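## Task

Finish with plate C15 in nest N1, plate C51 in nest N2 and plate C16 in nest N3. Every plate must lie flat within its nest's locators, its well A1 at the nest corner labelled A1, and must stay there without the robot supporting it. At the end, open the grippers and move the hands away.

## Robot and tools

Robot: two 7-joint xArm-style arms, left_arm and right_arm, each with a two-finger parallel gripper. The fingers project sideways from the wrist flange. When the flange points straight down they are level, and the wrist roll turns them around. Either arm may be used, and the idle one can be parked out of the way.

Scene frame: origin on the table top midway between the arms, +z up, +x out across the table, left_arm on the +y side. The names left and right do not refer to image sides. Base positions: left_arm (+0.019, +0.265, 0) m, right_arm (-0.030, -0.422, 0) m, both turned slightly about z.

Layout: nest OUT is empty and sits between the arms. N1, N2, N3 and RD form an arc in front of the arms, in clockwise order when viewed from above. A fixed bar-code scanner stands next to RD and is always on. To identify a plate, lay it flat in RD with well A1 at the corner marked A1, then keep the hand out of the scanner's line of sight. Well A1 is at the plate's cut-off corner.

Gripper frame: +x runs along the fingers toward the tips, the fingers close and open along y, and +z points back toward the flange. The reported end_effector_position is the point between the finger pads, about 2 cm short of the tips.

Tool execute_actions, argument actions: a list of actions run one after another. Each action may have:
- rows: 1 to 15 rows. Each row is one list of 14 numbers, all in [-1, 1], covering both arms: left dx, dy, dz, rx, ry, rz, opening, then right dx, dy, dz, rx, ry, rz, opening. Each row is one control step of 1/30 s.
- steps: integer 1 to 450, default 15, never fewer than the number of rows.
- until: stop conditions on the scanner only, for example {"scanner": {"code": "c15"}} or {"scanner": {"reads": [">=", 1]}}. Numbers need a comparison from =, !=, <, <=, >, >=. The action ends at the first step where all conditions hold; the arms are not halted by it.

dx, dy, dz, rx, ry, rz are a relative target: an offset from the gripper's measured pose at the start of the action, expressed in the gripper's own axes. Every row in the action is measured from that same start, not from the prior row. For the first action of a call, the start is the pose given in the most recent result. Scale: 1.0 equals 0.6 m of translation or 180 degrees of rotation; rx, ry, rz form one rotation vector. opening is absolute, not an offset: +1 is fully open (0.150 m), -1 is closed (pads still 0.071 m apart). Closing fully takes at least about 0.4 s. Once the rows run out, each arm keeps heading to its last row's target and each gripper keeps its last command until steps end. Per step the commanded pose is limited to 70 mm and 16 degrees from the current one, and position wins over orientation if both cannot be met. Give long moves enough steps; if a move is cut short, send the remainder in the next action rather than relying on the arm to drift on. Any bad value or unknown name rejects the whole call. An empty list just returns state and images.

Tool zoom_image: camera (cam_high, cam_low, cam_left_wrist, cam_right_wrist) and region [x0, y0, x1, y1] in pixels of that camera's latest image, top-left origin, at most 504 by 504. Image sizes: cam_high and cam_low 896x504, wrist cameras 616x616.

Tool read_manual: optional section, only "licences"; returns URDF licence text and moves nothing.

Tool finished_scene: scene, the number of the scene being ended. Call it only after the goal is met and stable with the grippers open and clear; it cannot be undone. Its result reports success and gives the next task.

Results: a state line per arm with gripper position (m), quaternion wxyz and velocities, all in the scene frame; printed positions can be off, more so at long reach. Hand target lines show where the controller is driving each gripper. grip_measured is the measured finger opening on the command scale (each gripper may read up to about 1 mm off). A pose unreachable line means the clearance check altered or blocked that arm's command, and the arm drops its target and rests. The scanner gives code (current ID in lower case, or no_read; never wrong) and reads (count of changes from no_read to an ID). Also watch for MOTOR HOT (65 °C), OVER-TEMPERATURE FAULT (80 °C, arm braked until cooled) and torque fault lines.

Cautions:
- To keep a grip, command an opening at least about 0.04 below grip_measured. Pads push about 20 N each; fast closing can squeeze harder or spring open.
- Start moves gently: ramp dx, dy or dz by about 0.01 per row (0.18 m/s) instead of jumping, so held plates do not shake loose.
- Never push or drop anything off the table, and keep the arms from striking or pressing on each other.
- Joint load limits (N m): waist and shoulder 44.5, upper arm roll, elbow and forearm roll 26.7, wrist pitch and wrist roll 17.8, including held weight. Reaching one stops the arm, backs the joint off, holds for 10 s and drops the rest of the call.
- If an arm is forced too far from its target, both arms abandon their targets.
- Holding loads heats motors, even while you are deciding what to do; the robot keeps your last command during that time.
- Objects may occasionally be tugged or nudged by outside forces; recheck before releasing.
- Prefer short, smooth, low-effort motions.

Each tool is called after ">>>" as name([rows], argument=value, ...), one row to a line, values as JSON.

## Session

>>> execute_actions(actions=[])

Scene clock: 0.00 s.
left_arm: end_effector_position=(+0.5636, +0.5305, +0.2255) grip_measured=+1.00 end_effector_quat_wxyz=(+0.649, -0.308, +0.036, +0.695) end_effector_velocity=(+0.000, +0.000, -0.000) end_effector_angular_velocity=(+0.000, +0.000, -0.001) | right_arm: end_effector_position=(+0.4135, -0.5163, +0.1191) grip_measured=+0.99 end_effector_quat_wxyz=(-0.125, -0.608, +0.176, +0.764) end_effector_velocity=(-0.000, +0.000, +0.000) end_effector_angular_velocity=(+0.000, -0.000, +0.000)
Joint positions: left_arm=[ 0.272  0.253 -0.076  1.252 -0.751  0.897 -0.859  0.15 ] | right_arm=[-0.135  0.039 -0.025  0.769 -3.058  0.642 -0.499  0.15 ]
Joint velocities: left_arm=[ 0.     0.     0.    -0.    -0.     0.     0.001  0.   ] | right_arm=[ 0.    -0.001 -0.    -0.    -0.    -0.001  0.001  0.   ]
Hand target (left_arm): +0.564, +0.530, +0.226; +0.649, -0.308, +0.036, +0.695
Hand target (right_arm): +0.413, -0.516, +0.119; -0.125, -0.608, +0.176, +0.764
scanner: code=no_read reads=0

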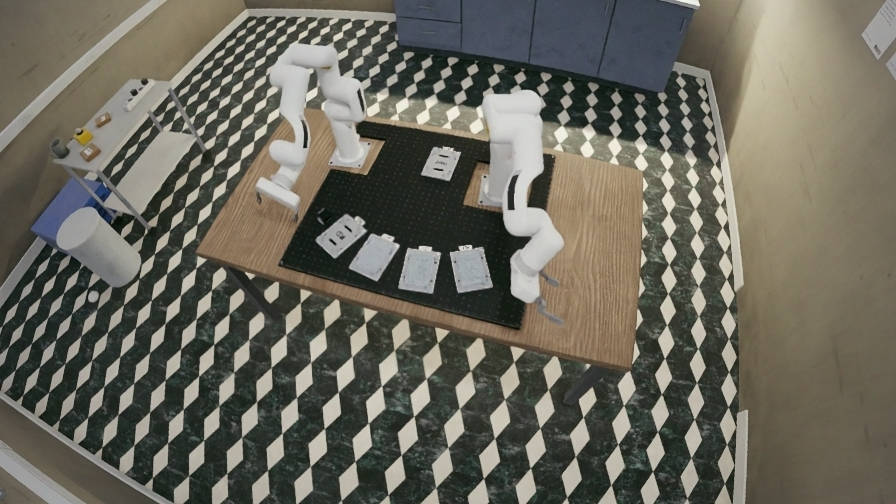

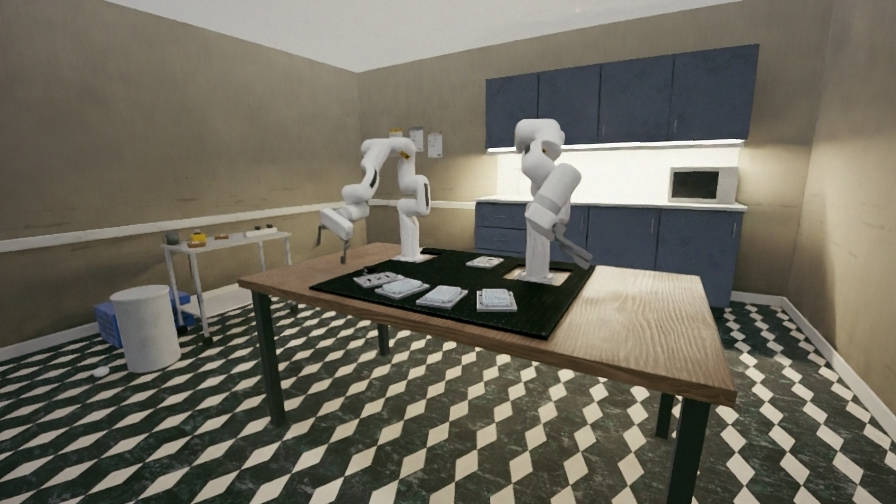

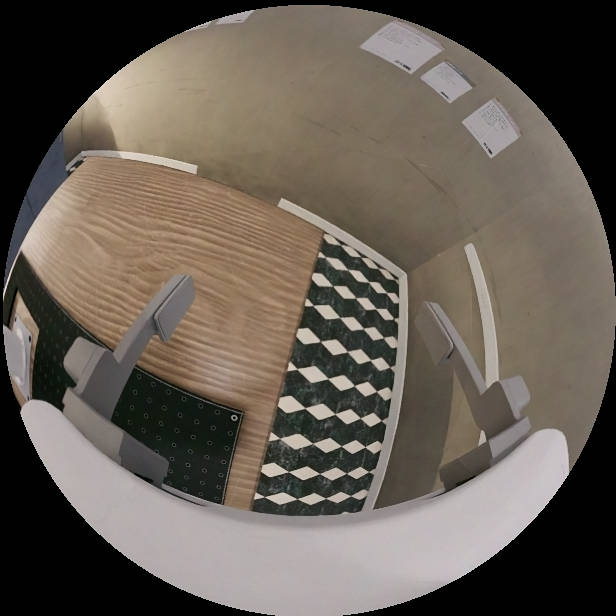

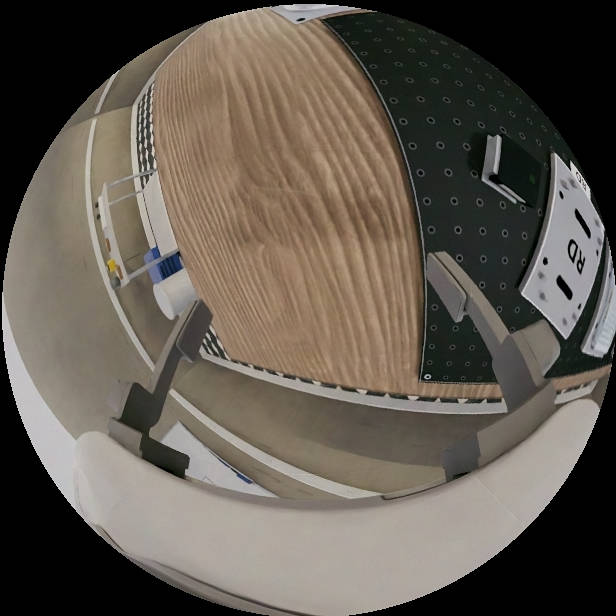

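>>> zoom_image(camera="cam_high", region=[300, 140, 520, 310])

>>> zoom_image(camera="cam_low", region=[340, 250, 540, 330])

Region (300, 140, 520, 310) of cam_high's 896x504 image, scaled by 2.291, with more detail than that image has; it fills the top 389 rows of this view, and the rest is white.

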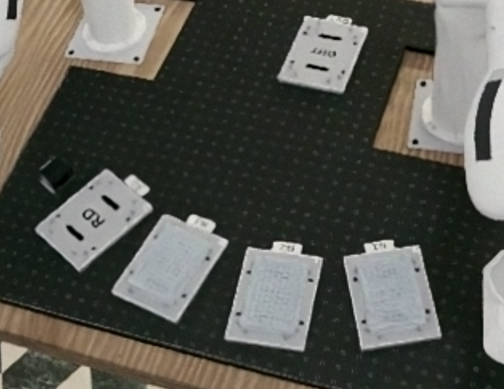

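Region (340, 250, 540, 330) of cam_low's 896x504 image, scaled by 2.520, with more detail than that image has; it fills the top 202 rows of this view, and the rest is white.

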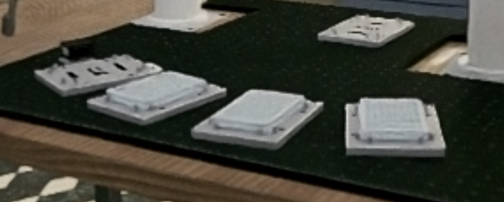

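>>> execute_actions([
  {"rows":[[-0.017,0.01,-0.012,0.006,-0.001,-0.014,0.6,0.001,0.011,0.005,0,0,0,1],[-0.046,0.026,-0.033,0.017,-0.003,-0.036,0.3,0.002,0.03,0.013,0,0,0,1],[-0.086,0.049,-0.062,0.032,-0.006,-0.068,0,0.004,0.056,0.023,0,0,0,1],[-0.132,0.076,-0.095,0.05,-0.01,-0.105,-0.2,0.006,0.087,0.036,0,0,0,1],[-0.177,0.102,-0.128,0.067,-0.013,-0.141,-0.2,0.008,0.117,0.048,0,0,0,1],[-0.223,0.128,-0.16,0.084,-0.017,-0.177,-0.2,0.01,0.147,0.061,0,0,0,1],[-0.269,0.155,-0.193,0.101,-0.02,-0.214,-0.2,0.012,0.177,0.073,0,0,0,1],[-0.315,0.181,-0.226,0.119,-0.023,-0.25,-0.2,0.014,0.207,0.086,0,0,0,1],[-0.36,0.207,-0.259,0.136,-0.027,-0.287,-0.2,0.016,0.237,0.098,0,0,0,1],[-0.406,0.234,-0.292,0.153,-0.03,-0.323,-0.2,0.018,0.267,0.111,0,0,0,1],[-0.452,0.26,-0.325,0.17,-0.034,-0.359,-0.2,0.02,0.297,0.123,0,0,0,1],[-0.498,0.286,-0.358,0.187,-0.037,-0.396,-0.2,0.022,0.327,0.136,0,0,0,1],[-0.532,0.306,-0.383,0.2,-0.04,-0.423,-0.2,0.024,0.35,0.145,0,0,0,1],[-0.555,0.319,-0.399,0.209,-0.041,-0.441,-0.2,0.025,0.365,0.152,0,0,0,1],[-0.572,0.3293,-0.4115,0.2155,-0.0426,-0.4548,-0.2,0.0257,0.3763,0.1563,0,0,0,1]],"steps":45},
])

Scene clock: 2.40 s.
left_arm: end_effector_position=(+0.4653, +0.0886, +0.1191) grip_measured=-0.20 end_effector_quat_wxyz=(+0.997, +0.002, +0.000, +0.079) end_effector_velocity=(-0.001, -0.002, -0.000) end_effector_angular_velocity=(+0.002, -0.001, -0.004) | right_arm: end_effector_position=(+0.3130, -0.7171, +0.2187) grip_measured=+0.99 end_effector_quat_wxyz=(-0.124, -0.608, +0.177, +0.764) end_effector_velocity=(+0.000, +0.000, -0.000) end_effector_angular_velocity=(+0.003, -0.001, -0.001)
Joint positions: left_arm=[-0.206  0.119 -0.486  0.498  0.151  0.4   -0.859  0.103] | right_arm=[-0.294 -0.271 -0.36   0.73  -4.057  0.509  0.215  0.15 ]
Joint velocities: left_arm=[-0.005  0.002  0.001  0.001  0.008 -0.001 -0.008  0.   ] | right_arm=[ 0.     0.    -0.     0.     0.001  0.001  0.002 -0.   ]
Hand target (left_arm): +0.465, +0.088, +0.119; +0.997, +0.002, +0.000, +0.079
Hand target (right_arm): +0.313, -0.717, +0.219; -0.124, -0.608, +0.177, +0.764
Off the commanded pose (left_arm): 0.002 m, 0 deg.
Off the commanded pose (right_arm): 0.001 m, 0 deg.
scanner: code=no_read reads=0

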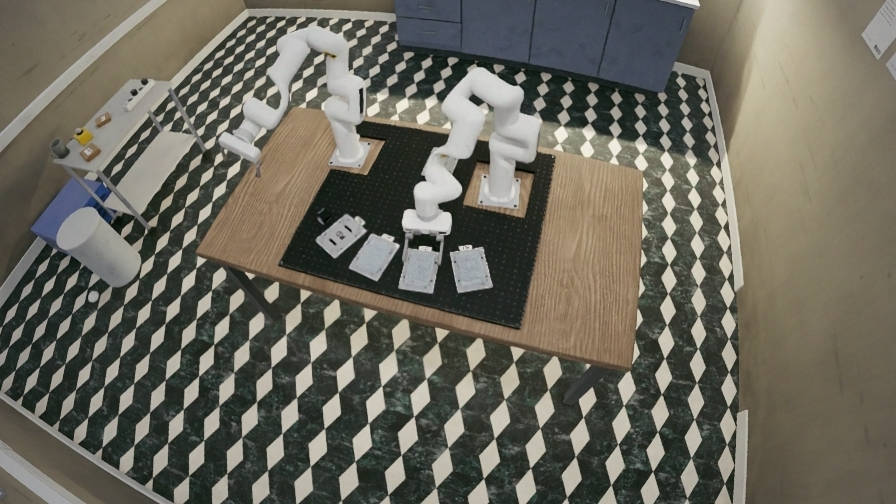

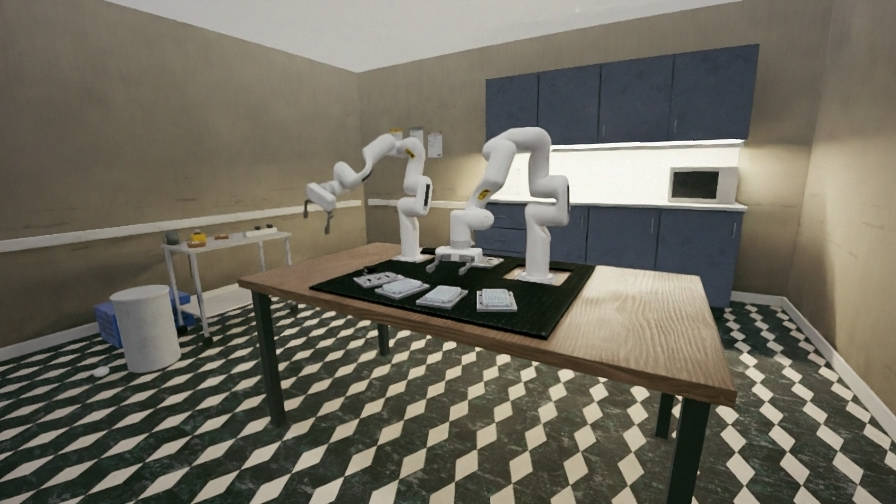

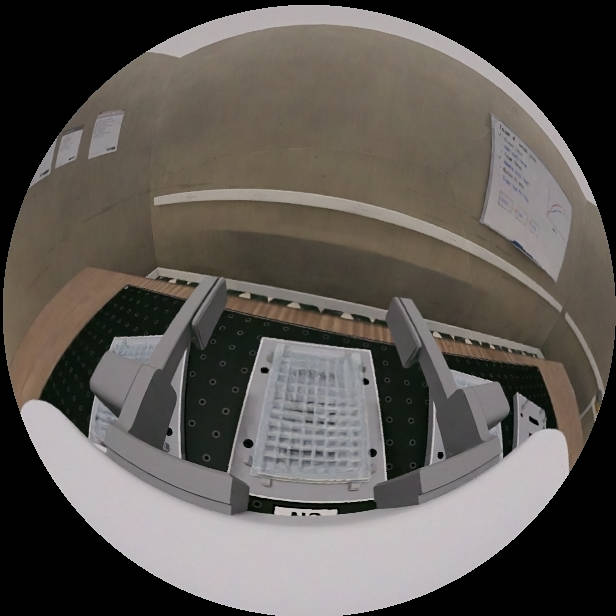

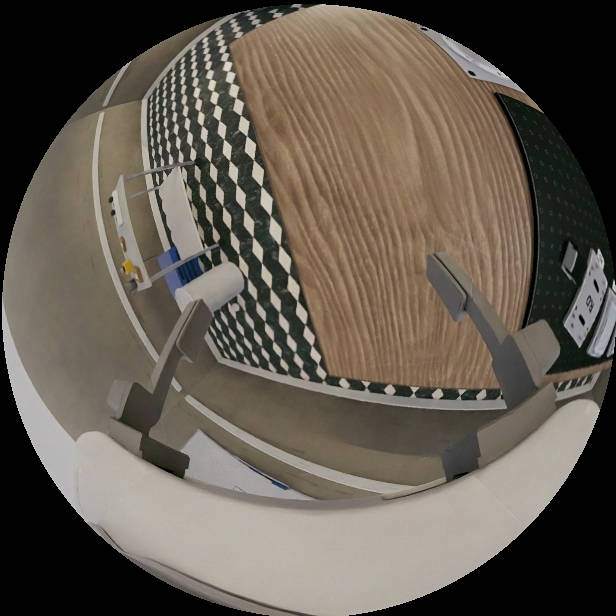

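>>> execute_actions([
  {"rows":[[-0.01,-0.002,-0.008,0,0,-0.002,-0.2,0,0,0,0,0,0,1],[-0.025,-0.004,-0.018,0,0,-0.004,-0.2,0,0,0,0,0,0,1],[-0.04,-0.006,-0.028,0,0,-0.006,-0.2,0,0,0,0,0,0,1],[-0.055,-0.008,-0.038,0,0,-0.008,-0.2,0,0,0,0,0,0,1],[-0.07,-0.01,-0.048,0,0,-0.01,-0.2,0,0,0,0,0,0,1],[-0.085,-0.012,-0.058,0,0,-0.012,-0.2,0,0,0,0,0,0,1],[-0.1,-0.013,-0.068,0,0,-0.014,-0.2,0,0,0,0,0,0,1],[-0.11,-0.014,-0.076,0,0,-0.016,-0.2,0,0,0,0,0,0,1],[-0.117,-0.014,-0.082,0,0,-0.0167,-0.2,0,0,0,0,0,0,1]],"steps":22},
])

Scene clock: 4.10 s.
left_arm: end_effector_position=(+0.3979, +0.0693, +0.0704) grip_measured=-0.20 end_effector_quat_wxyz=(+0.999, +0.002, +0.000, +0.053) end_effector_velocity=(-0.002, +0.001, -0.002) end_effector_angular_velocity=(+0.007, -0.010, +0.002) | right_arm: end_effector_position=(+0.3130, -0.7171, +0.2187) grip_measured=+0.99 end_effector_quat_wxyz=(-0.124, -0.608, +0.177, +0.764) end_effector_velocity=(+0.000, -0.000, +0.000) end_effector_angular_velocity=(-0.001, +0.001, +0.001)
Joint positions: left_arm=[-0.419  0.221 -0.345  0.369  0.442  0.181 -1.171  0.103] | right_arm=[-0.294 -0.271 -0.36   0.73  -4.057  0.509  0.215  0.15 ]
Joint velocities: left_arm=[-0.053  0.011  0.058 -0.     0.062 -0.016 -0.059  0.   ] | right_arm=[-0.     0.     0.     0.    -0.001 -0.     0.     0.   ]
Hand target (left_arm): +0.398, +0.069, +0.070; +0.999, +0.003, +0.000, +0.053
Hand target (right_arm): +0.313, -0.717, +0.219; -0.124, -0.608, +0.177, +0.764
Off the commanded pose (left_arm): 0.001 m, 0 deg.
Off the commanded pose (right_arm): 0.000 m, 0 deg.
scanner: code=no_read reads=0

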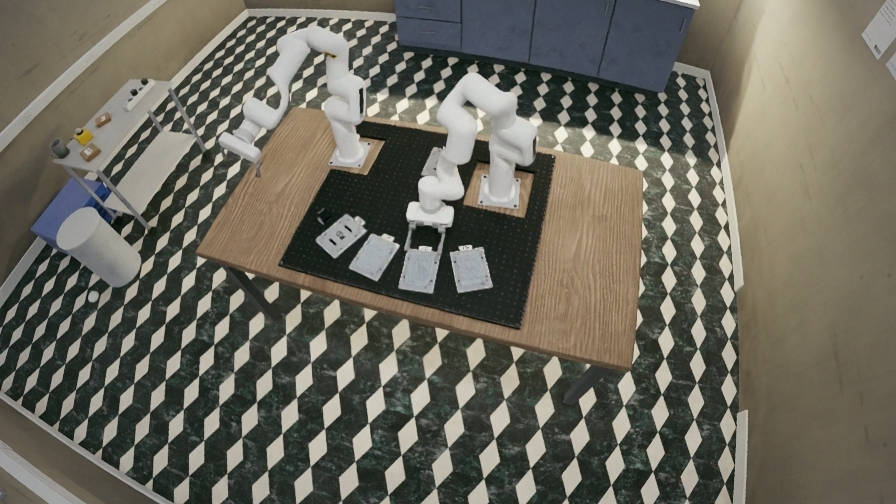

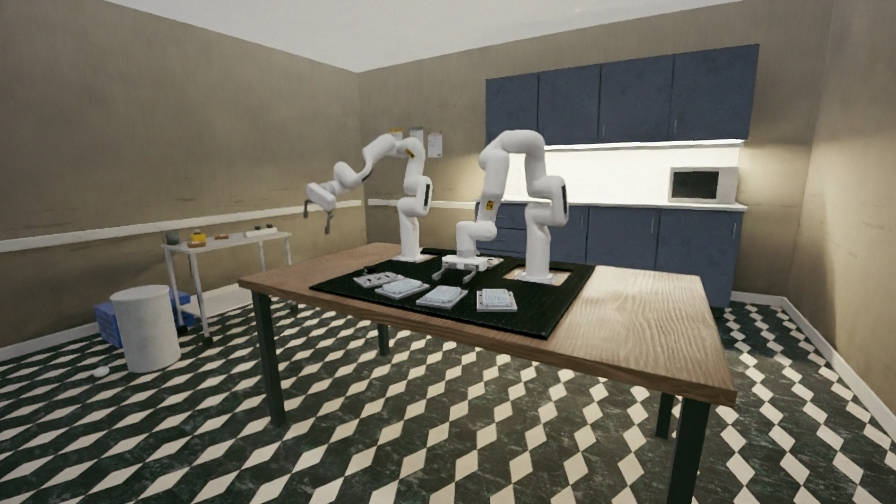

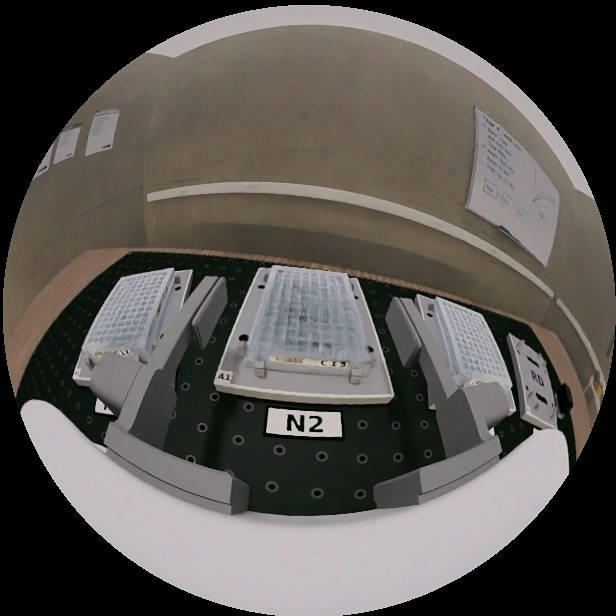

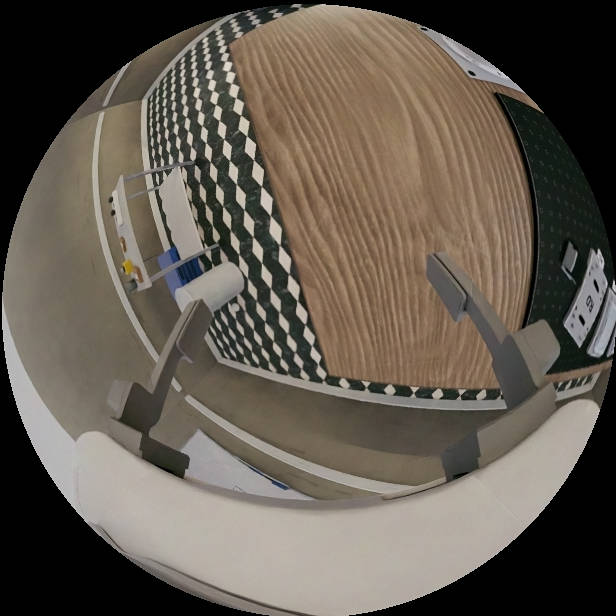

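>>> zoom_image(camera="cam_left_wrist", region=[200, 250, 410, 420])

>>> zoom_image(camera="cam_left_wrist", region=[60, 260, 220, 400])

>>> zoom_image(camera="cam_left_wrist", region=[410, 280, 570, 430])

Region (200, 250, 410, 420) of cam_left_wrist's 616x616 image, scaled by 2.400, with more detail than that image has; it fills the top 408 rows of this view, and the rest is white.

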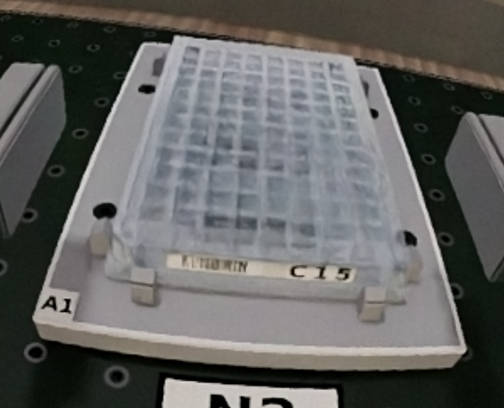

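Region (60, 260, 220, 400) of cam_left_wrist's 616x616 image, scaled by 3.150, with more detail than that image has; it fills the top 441 rows of this view, and the rest is white.

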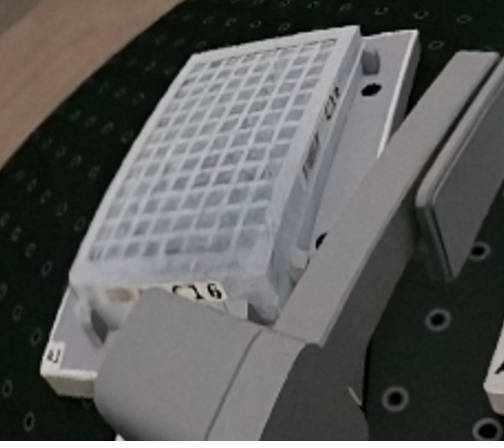

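Region (410, 280, 570, 430) of cam_left_wrist's 616x616 image, scaled by 3.150, with more detail than that image has; it fills the top 472 rows of this view, and the rest is white.

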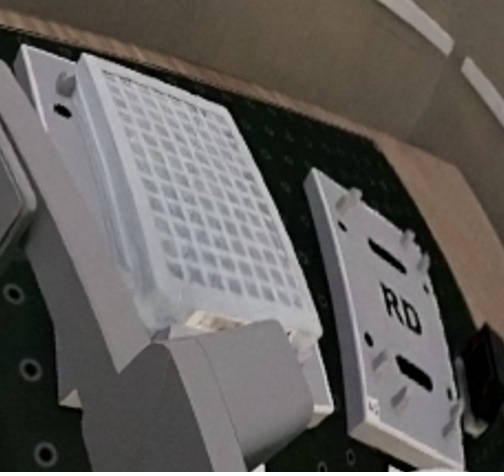

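>>> execute_actions([
  {"rows":[[0.003,-0.014,0.006,0,0,-0.005,-0.2,0,0,0,0,0,0,1],[0.008,-0.036,0.014,0,0,-0.013,-0.2,0,0,0,0,0,0,1],[0.013,-0.063,0.022,0,0,-0.023,-0.2,0,0,0,0,0,0,1],[0.019,-0.09,0.03,0,0,-0.033,-0.2,0,0,0,0,0,0,1],[0.025,-0.117,0.036,0,0,-0.043,-0.2,0,0,0,0,0,0,1],[0.031,-0.145,0.041,0,0,-0.053,-0.2,0,0,0,0,0,0,1],[0.037,-0.172,0.045,0,0,-0.063,-0.2,0,0,0,0,0,0,1],[0.042,-0.199,0.048,0,0,-0.073,-0.2,0,0,0,0,0,0,1],[0.048,-0.227,0.05,0,0,-0.083,-0.2,0,0,0,0,0,0,1],[0.053,-0.25,0.05,0,0,-0.092,-0.2,0,0,0,0,0,0,1],[0.056,-0.265,0.05,0,0,-0.097,-0.2,0,0,0,0,0,0,1],[0.0582,-0.2732,0.05,-0.0013,0,-0.1004,-0.2,0,0,0,0,0,0,1]],"steps":28},
])

Scene clock: 5.60 s.
left_arm: end_effector_position=(+0.4503, -0.0897, +0.1001) grip_measured=-0.20 end_effector_quat_wxyz=(+0.995, +0.000, +0.000, -0.104) end_effector_velocity=(+0.002, -0.001, +0.001) end_effector_angular_velocity=(-0.002, -0.002, +0.002) | right_arm: end_effector_position=(+0.3130, -0.7171, +0.2187) grip_measured=+0.99 end_effector_quat_wxyz=(-0.124, -0.608, +0.177, +0.764) end_effector_velocity=(-0.000, -0.000, -0.000) end_effector_angular_velocity=(+0.000, +0.001, -0.001)
Joint positions: left_arm=[-0.456  0.38  -0.48   0.77   0.394  0.462 -0.926  0.103] | right_arm=[-0.294 -0.271 -0.36   0.73  -4.057  0.509  0.215  0.15 ]
Joint velocities: left_arm=[ 0.001  0.001  0.     0.005 -0.     0.001  0.     0.   ] | right_arm=[-0.     0.     0.     0.     0.    -0.001  0.    -0.   ]
Hand target (left_arm): +0.450, -0.090, +0.100; +0.995, +0.000, +0.000, -0.104
Hand target (right_arm): +0.313, -0.717, +0.219; -0.124, -0.608, +0.177, +0.764
Off the commanded pose (left_arm): 0.001 m, 0 deg.
Off the commanded pose (right_arm): 0.000 m, 0 deg.
scanner: code=no_read reads=0

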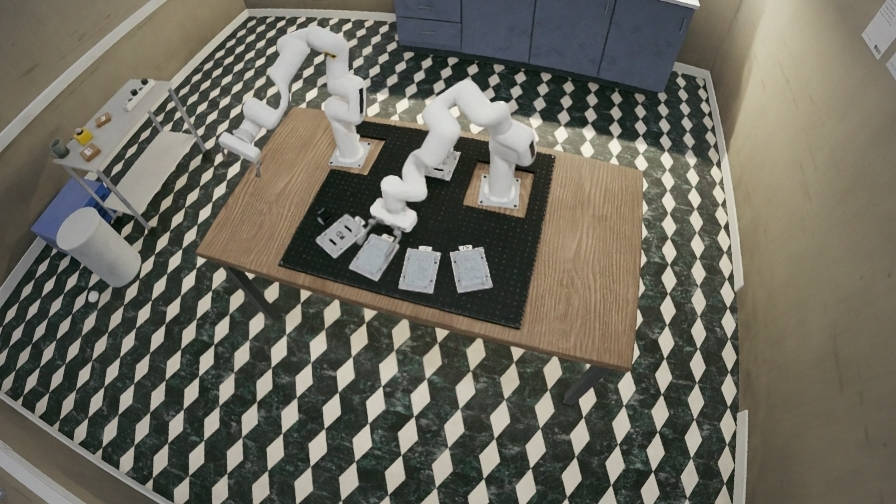

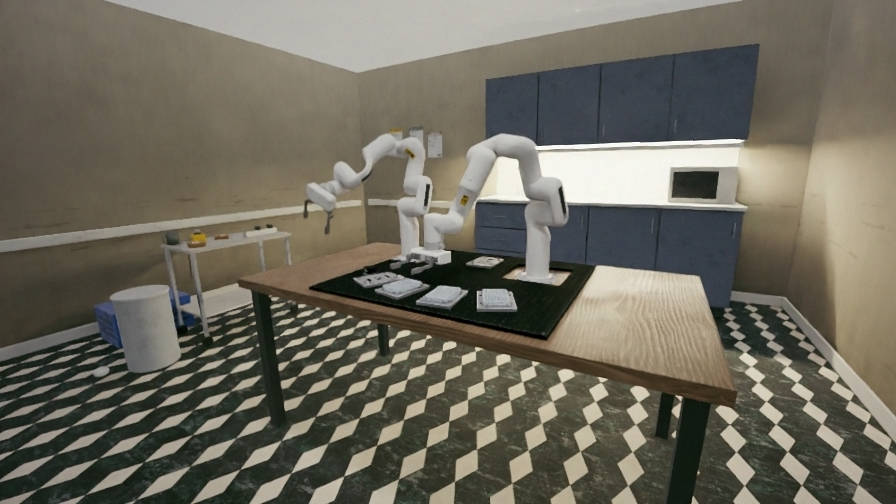

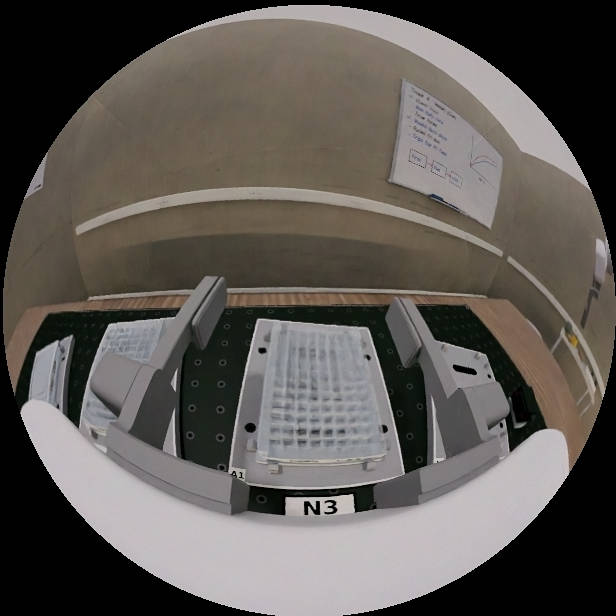

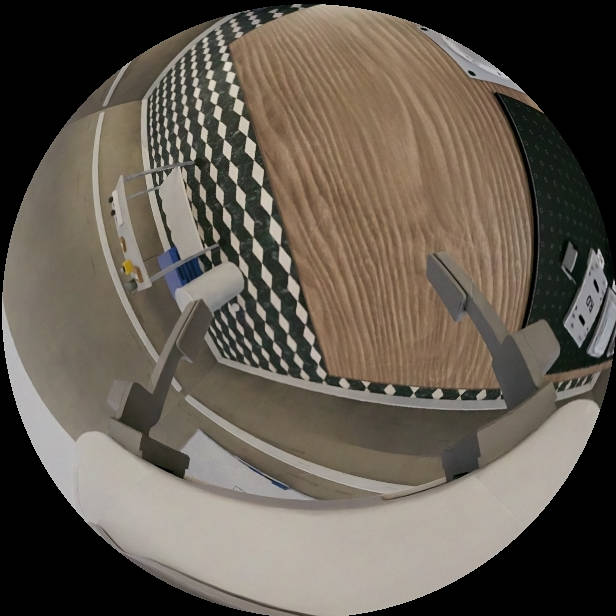

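>>> execute_actions([
  {"rows":[[-0.002,-0.006,0,0,0,0.004,-0.2,0,0,0,0,0,0,1],[-0.004,-0.013,0,0,0,0.008,-0.2,0,0,0,0,0,0,1],[-0.006,-0.02,0,0,0,0.012,-0.2,0,0,0,0,0,0,1],[-0.007,-0.025,0,0,0,0.0167,-0.2,0,0,0,0,0,0,1]],"steps":14},
])

Scene clock: 6.27 s.
left_arm: end_effector_position=(+0.4436, -0.1028, +0.1000) grip_measured=-0.20 end_effector_quat_wxyz=(+0.997, +0.001, +0.000, -0.078) end_effector_velocity=(-0.000, -0.001, +0.001) end_effector_angular_velocity=(-0.002, -0.002, -0.000) | right_arm: end_effector_position=(+0.3130, -0.7171, +0.2187) grip_measured=+0.99 end_effector_quat_wxyz=(-0.124, -0.608, +0.177, +0.764) end_effector_velocity=(+0.000, -0.000, +0.000) end_effector_angular_velocity=(-0.001, -0.000, +0.000)
Joint positions: left_arm=[-0.517  0.404 -0.469  0.81   0.396  0.48  -1.025  0.103] | right_arm=[-0.294 -0.271 -0.36   0.73  -4.057  0.509  0.215  0.15 ]
Joint velocities: left_arm=[-0.002 -0.001 -0.001  0.001  0.001 -0.001 -0.003  0.   ] | right_arm=[-0.  0. -0.  0. -0.  0. -0. -0.]
Hand target (left_arm): +0.443, -0.103, +0.100; +0.997, +0.000, +0.000, -0.078
Hand target (right_arm): +0.313, -0.717, +0.219; -0.124, -0.608, +0.177, +0.764
Off the commanded pose (left_arm): 0.001 m, 0 deg.
Off the commanded pose (right_arm): 0.000 m, 0 deg.
scanner: code=no_read reads=0

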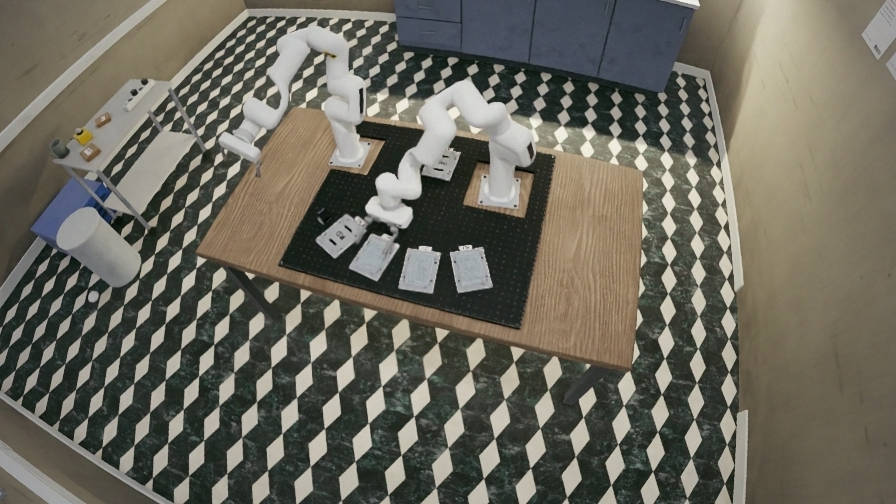

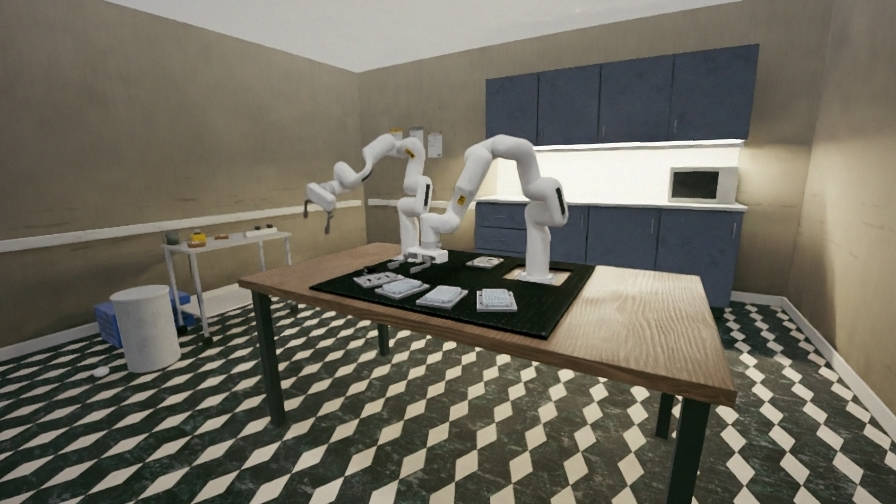

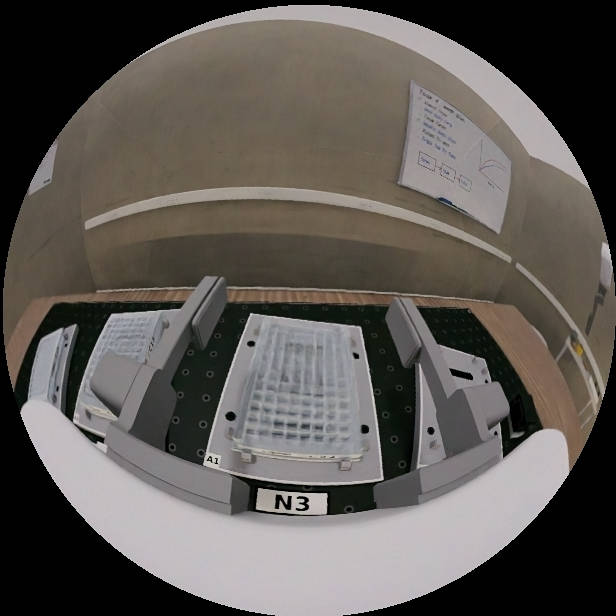

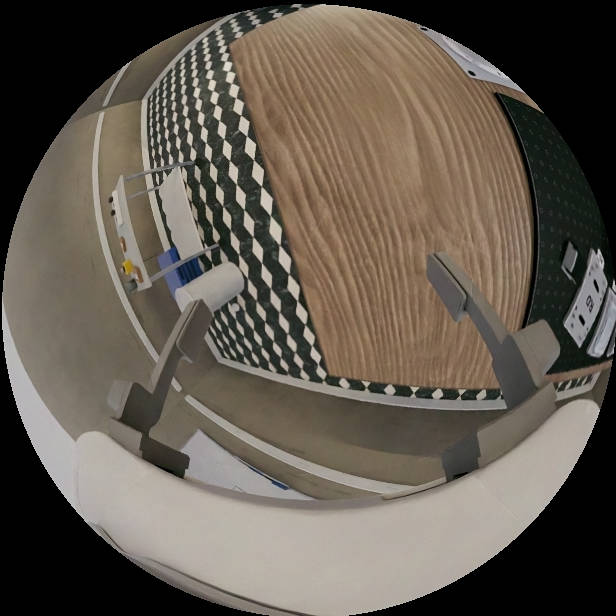

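>>> execute_actions([
  {"rows":[[0,0,-0.008,0,0,-0.001,-0.2,0,0,0,0,0,0,1],[0,0,-0.018,0,0,-0.002,-0.2,0,0,0,0,0,0,1],[0,0,-0.03,0,0,-0.003,-0.2,0,0,0,0,0,0,1],[0,0,-0.042,0,0,-0.003,-0.2,0,0,0,0,0,0,1],[0,0,-0.054,0,0,-0.003,-0.2,0,0,0,0,0,0,1],[0,0,-0.064,0,0,-0.003,-0.2,0,0,0,0,0,0,1],[0,0,-0.072,0,0,-0.003,-0.2,0,0,0,0,0,0,1],[0,0,-0.078,0,0,-0.003,-0.2,0,0,0,0,0,0,1]],"steps":18},
])

>>> zoom_image(camera="cam_left_wrist", region=[120, 240, 500, 520])

Scene clock: 7.10 s.
left_arm: end_effector_position=(+0.4439, -0.1034, +0.0541) grip_measured=-0.20 end_effector_quat_wxyz=(+0.997, +0.000, -0.000, -0.082) end_effector_velocity=(-0.000, +0.004, -0.003) end_effector_angular_velocity=(+0.006, +0.003, +0.004) | right_arm: end_effector_position=(+0.3130, -0.7171, +0.2187) grip_measured=+0.99 end_effector_quat_wxyz=(-0.124, -0.608, +0.177, +0.764) end_effector_velocity=(-0.000, +0.000, -0.000) end_effector_angular_velocity=(+0.000, +0.001, +0.000)
Joint positions: left_arm=[-0.587  0.537 -0.37   0.839  0.523  0.38  -1.108  0.103] | right_arm=[-0.294 -0.271 -0.36   0.73  -4.057  0.509  0.215  0.15 ]
Joint velocities: left_arm=[-0.     0.003  0.006 -0.004  0.003 -0.001 -0.002  0.   ] | right_arm=[ 0.     0.001  0.     0.    -0.001 -0.001  0.001  0.   ]
Hand target (left_arm): +0.444, -0.103, +0.053; +0.997, +0.001, +0.000, -0.082
Hand target (right_arm): +0.313, -0.717, +0.219; -0.124, -0.608, +0.177, +0.764
Off the commanded pose (left_arm): 0.001 m, 0 deg.
Off the commanded pose (right_arm): 0.000 m, 0 deg.
scanner: code=no_read reads=0

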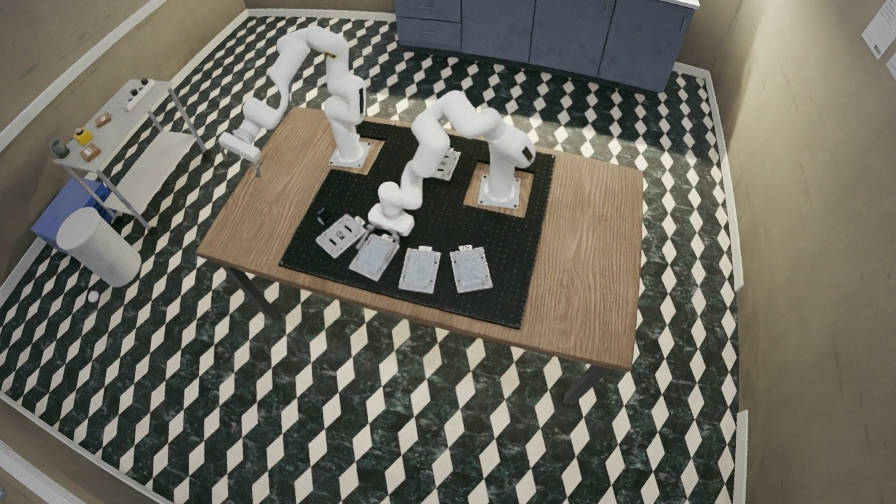

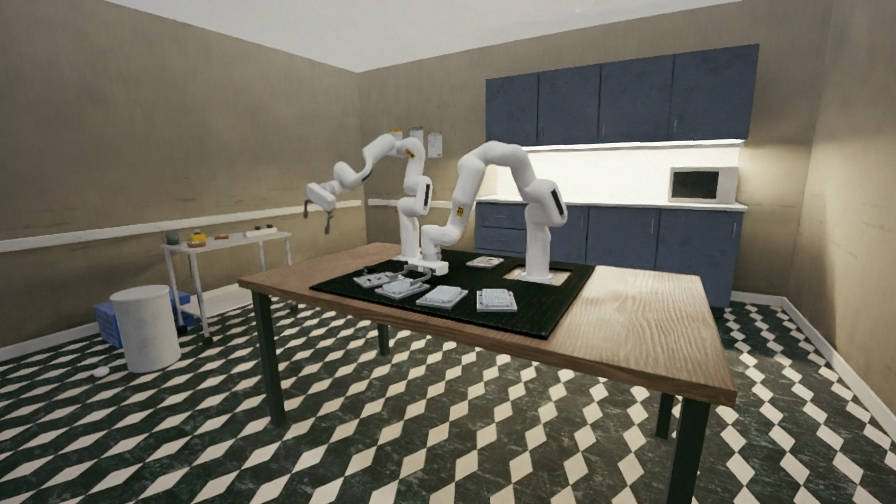

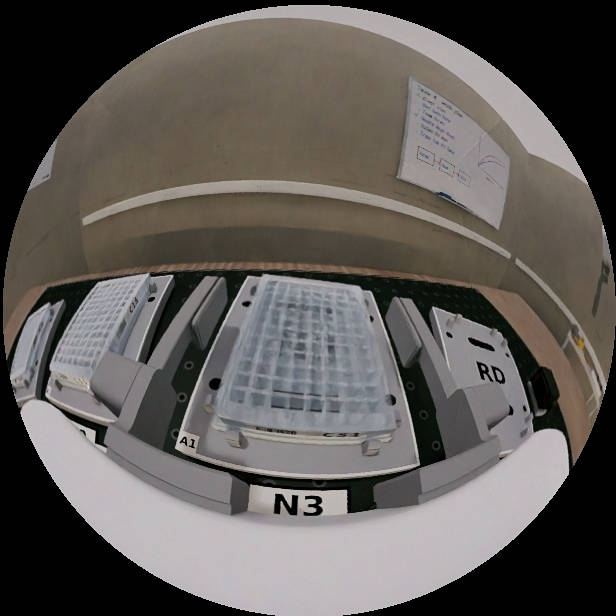

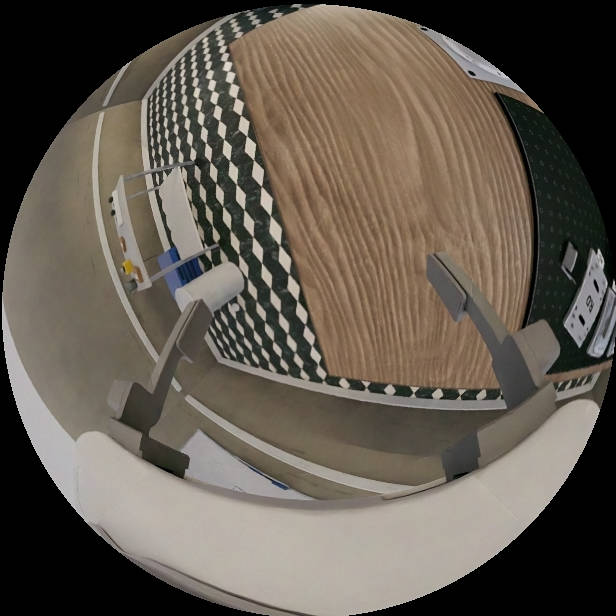

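Region (120, 240, 500, 520) of cam_left_wrist's 616x616 image, scaled by 1.326, with more detail than that image has; it fills the top 371 rows of this view, and the rest is white.

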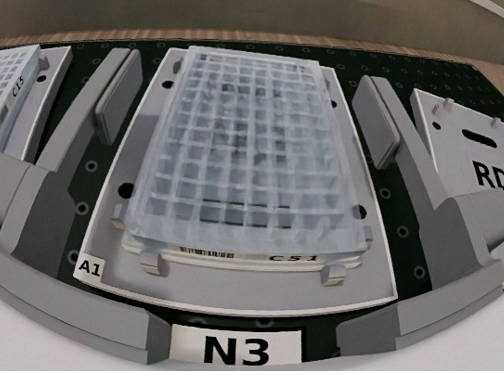

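>>> execute_actions([
  {"rows":[[0,0,-0.006,0,0,0,-0.2,0,0,0,0,0,0,1],[0,0,-0.013,0,0,0,-0.2,0,0,0,0,0,0,1],[0,0,-0.02,0,0,0,-0.2,0,0,0,0,0,0,1],[0,0,-0.025,0,0,0,-0.2,0,0,0,0,0,0,1],[0,0,-0.0285,0,0,0,-0.2,0,0,0,0,0,0,1]],"steps":14},
])

>>> zoom_image(camera="cam_left_wrist", region=[120, 240, 500, 520])

Scene clock: 7.70 s.
left_arm: end_effector_position=(+0.4440, -0.1036, +0.0374) grip_measured=-0.20 end_effector_quat_wxyz=(+0.997, -0.000, -0.000, -0.082) end_effector_velocity=(+0.000, +0.000, +0.001) end_effector_angular_velocity=(-0.001, -0.002, -0.000) | right_arm: end_effector_position=(+0.3130, -0.7171, +0.2187) grip_measured=+0.99 end_effector_quat_wxyz=(-0.124, -0.608, +0.177, +0.764) end_effector_velocity=(+0.000, +0.000, -0.000) end_effector_angular_velocity=(+0.000, +0.000, +0.001)
Joint positions: left_arm=[-0.618  0.586 -0.331  0.857  0.56   0.345 -1.137  0.103] | right_arm=[-0.294 -0.271 -0.36   0.73  -4.057  0.509  0.215  0.15 ]
Joint velocities: left_arm=[-0.001 -0.001  0.002 -0.001  0.001 -0.002 -0.001 -0.   ] | right_arm=[ 0.  0.  0. -0.  0.  0.  0. -0.]
Hand target (left_arm): +0.444, -0.103, +0.037; +0.997, +0.000, -0.000, -0.082
Hand target (right_arm): +0.313, -0.717, +0.219; -0.124, -0.608, +0.177, +0.764
Off the commanded pose (left_arm): 0.001 m, 0 deg.
Off the commanded pose (right_arm): 0.000 m, 0 deg.
scanner: code=no_read reads=0

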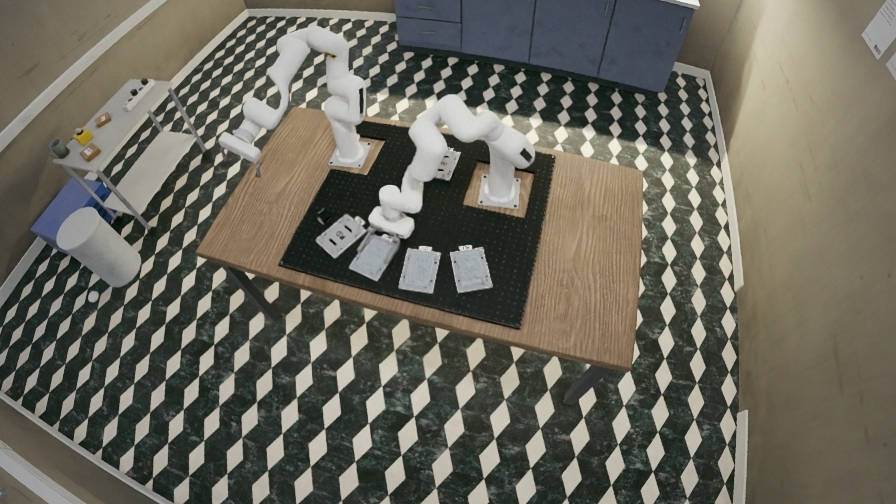

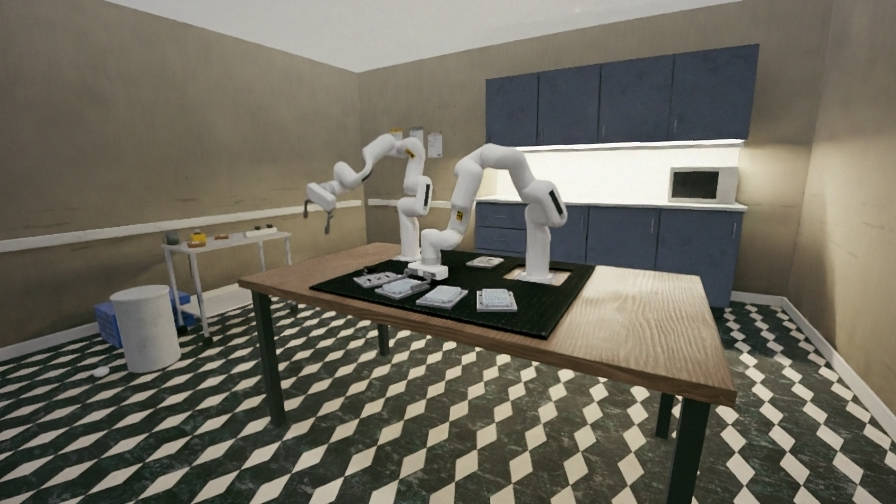

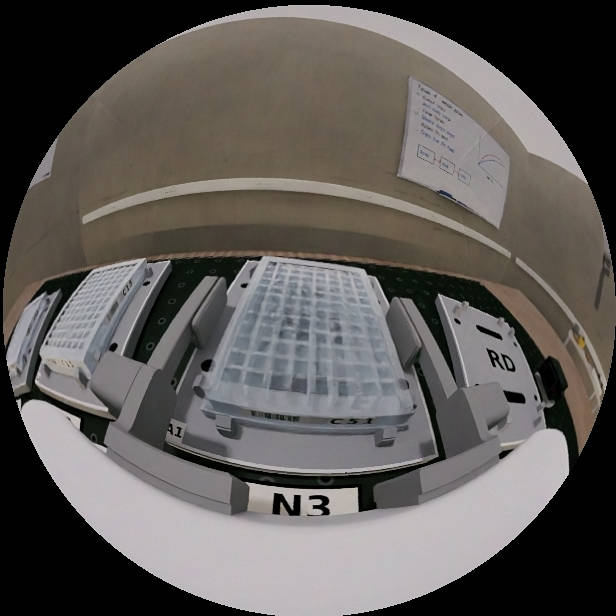

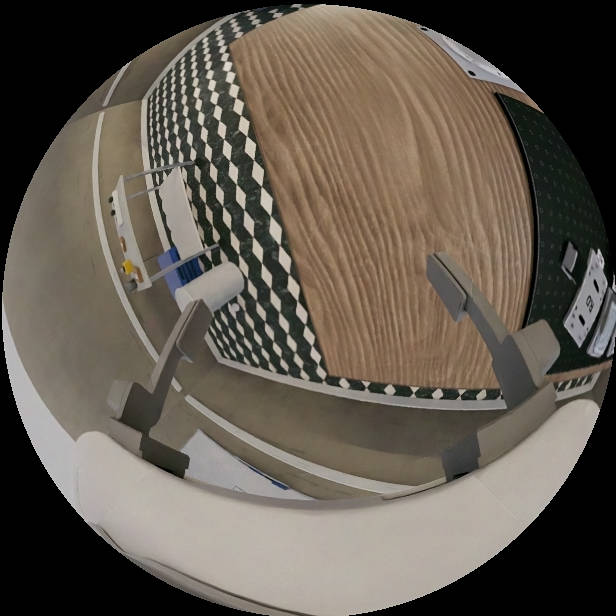

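Region (120, 240, 500, 520) of cam_left_wrist's 616x616 image, scaled by 1.326, with more detail than that image has; it fills the top 371 rows of this view, and the rest is white.

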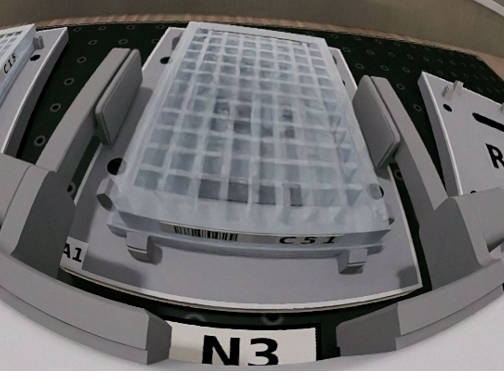

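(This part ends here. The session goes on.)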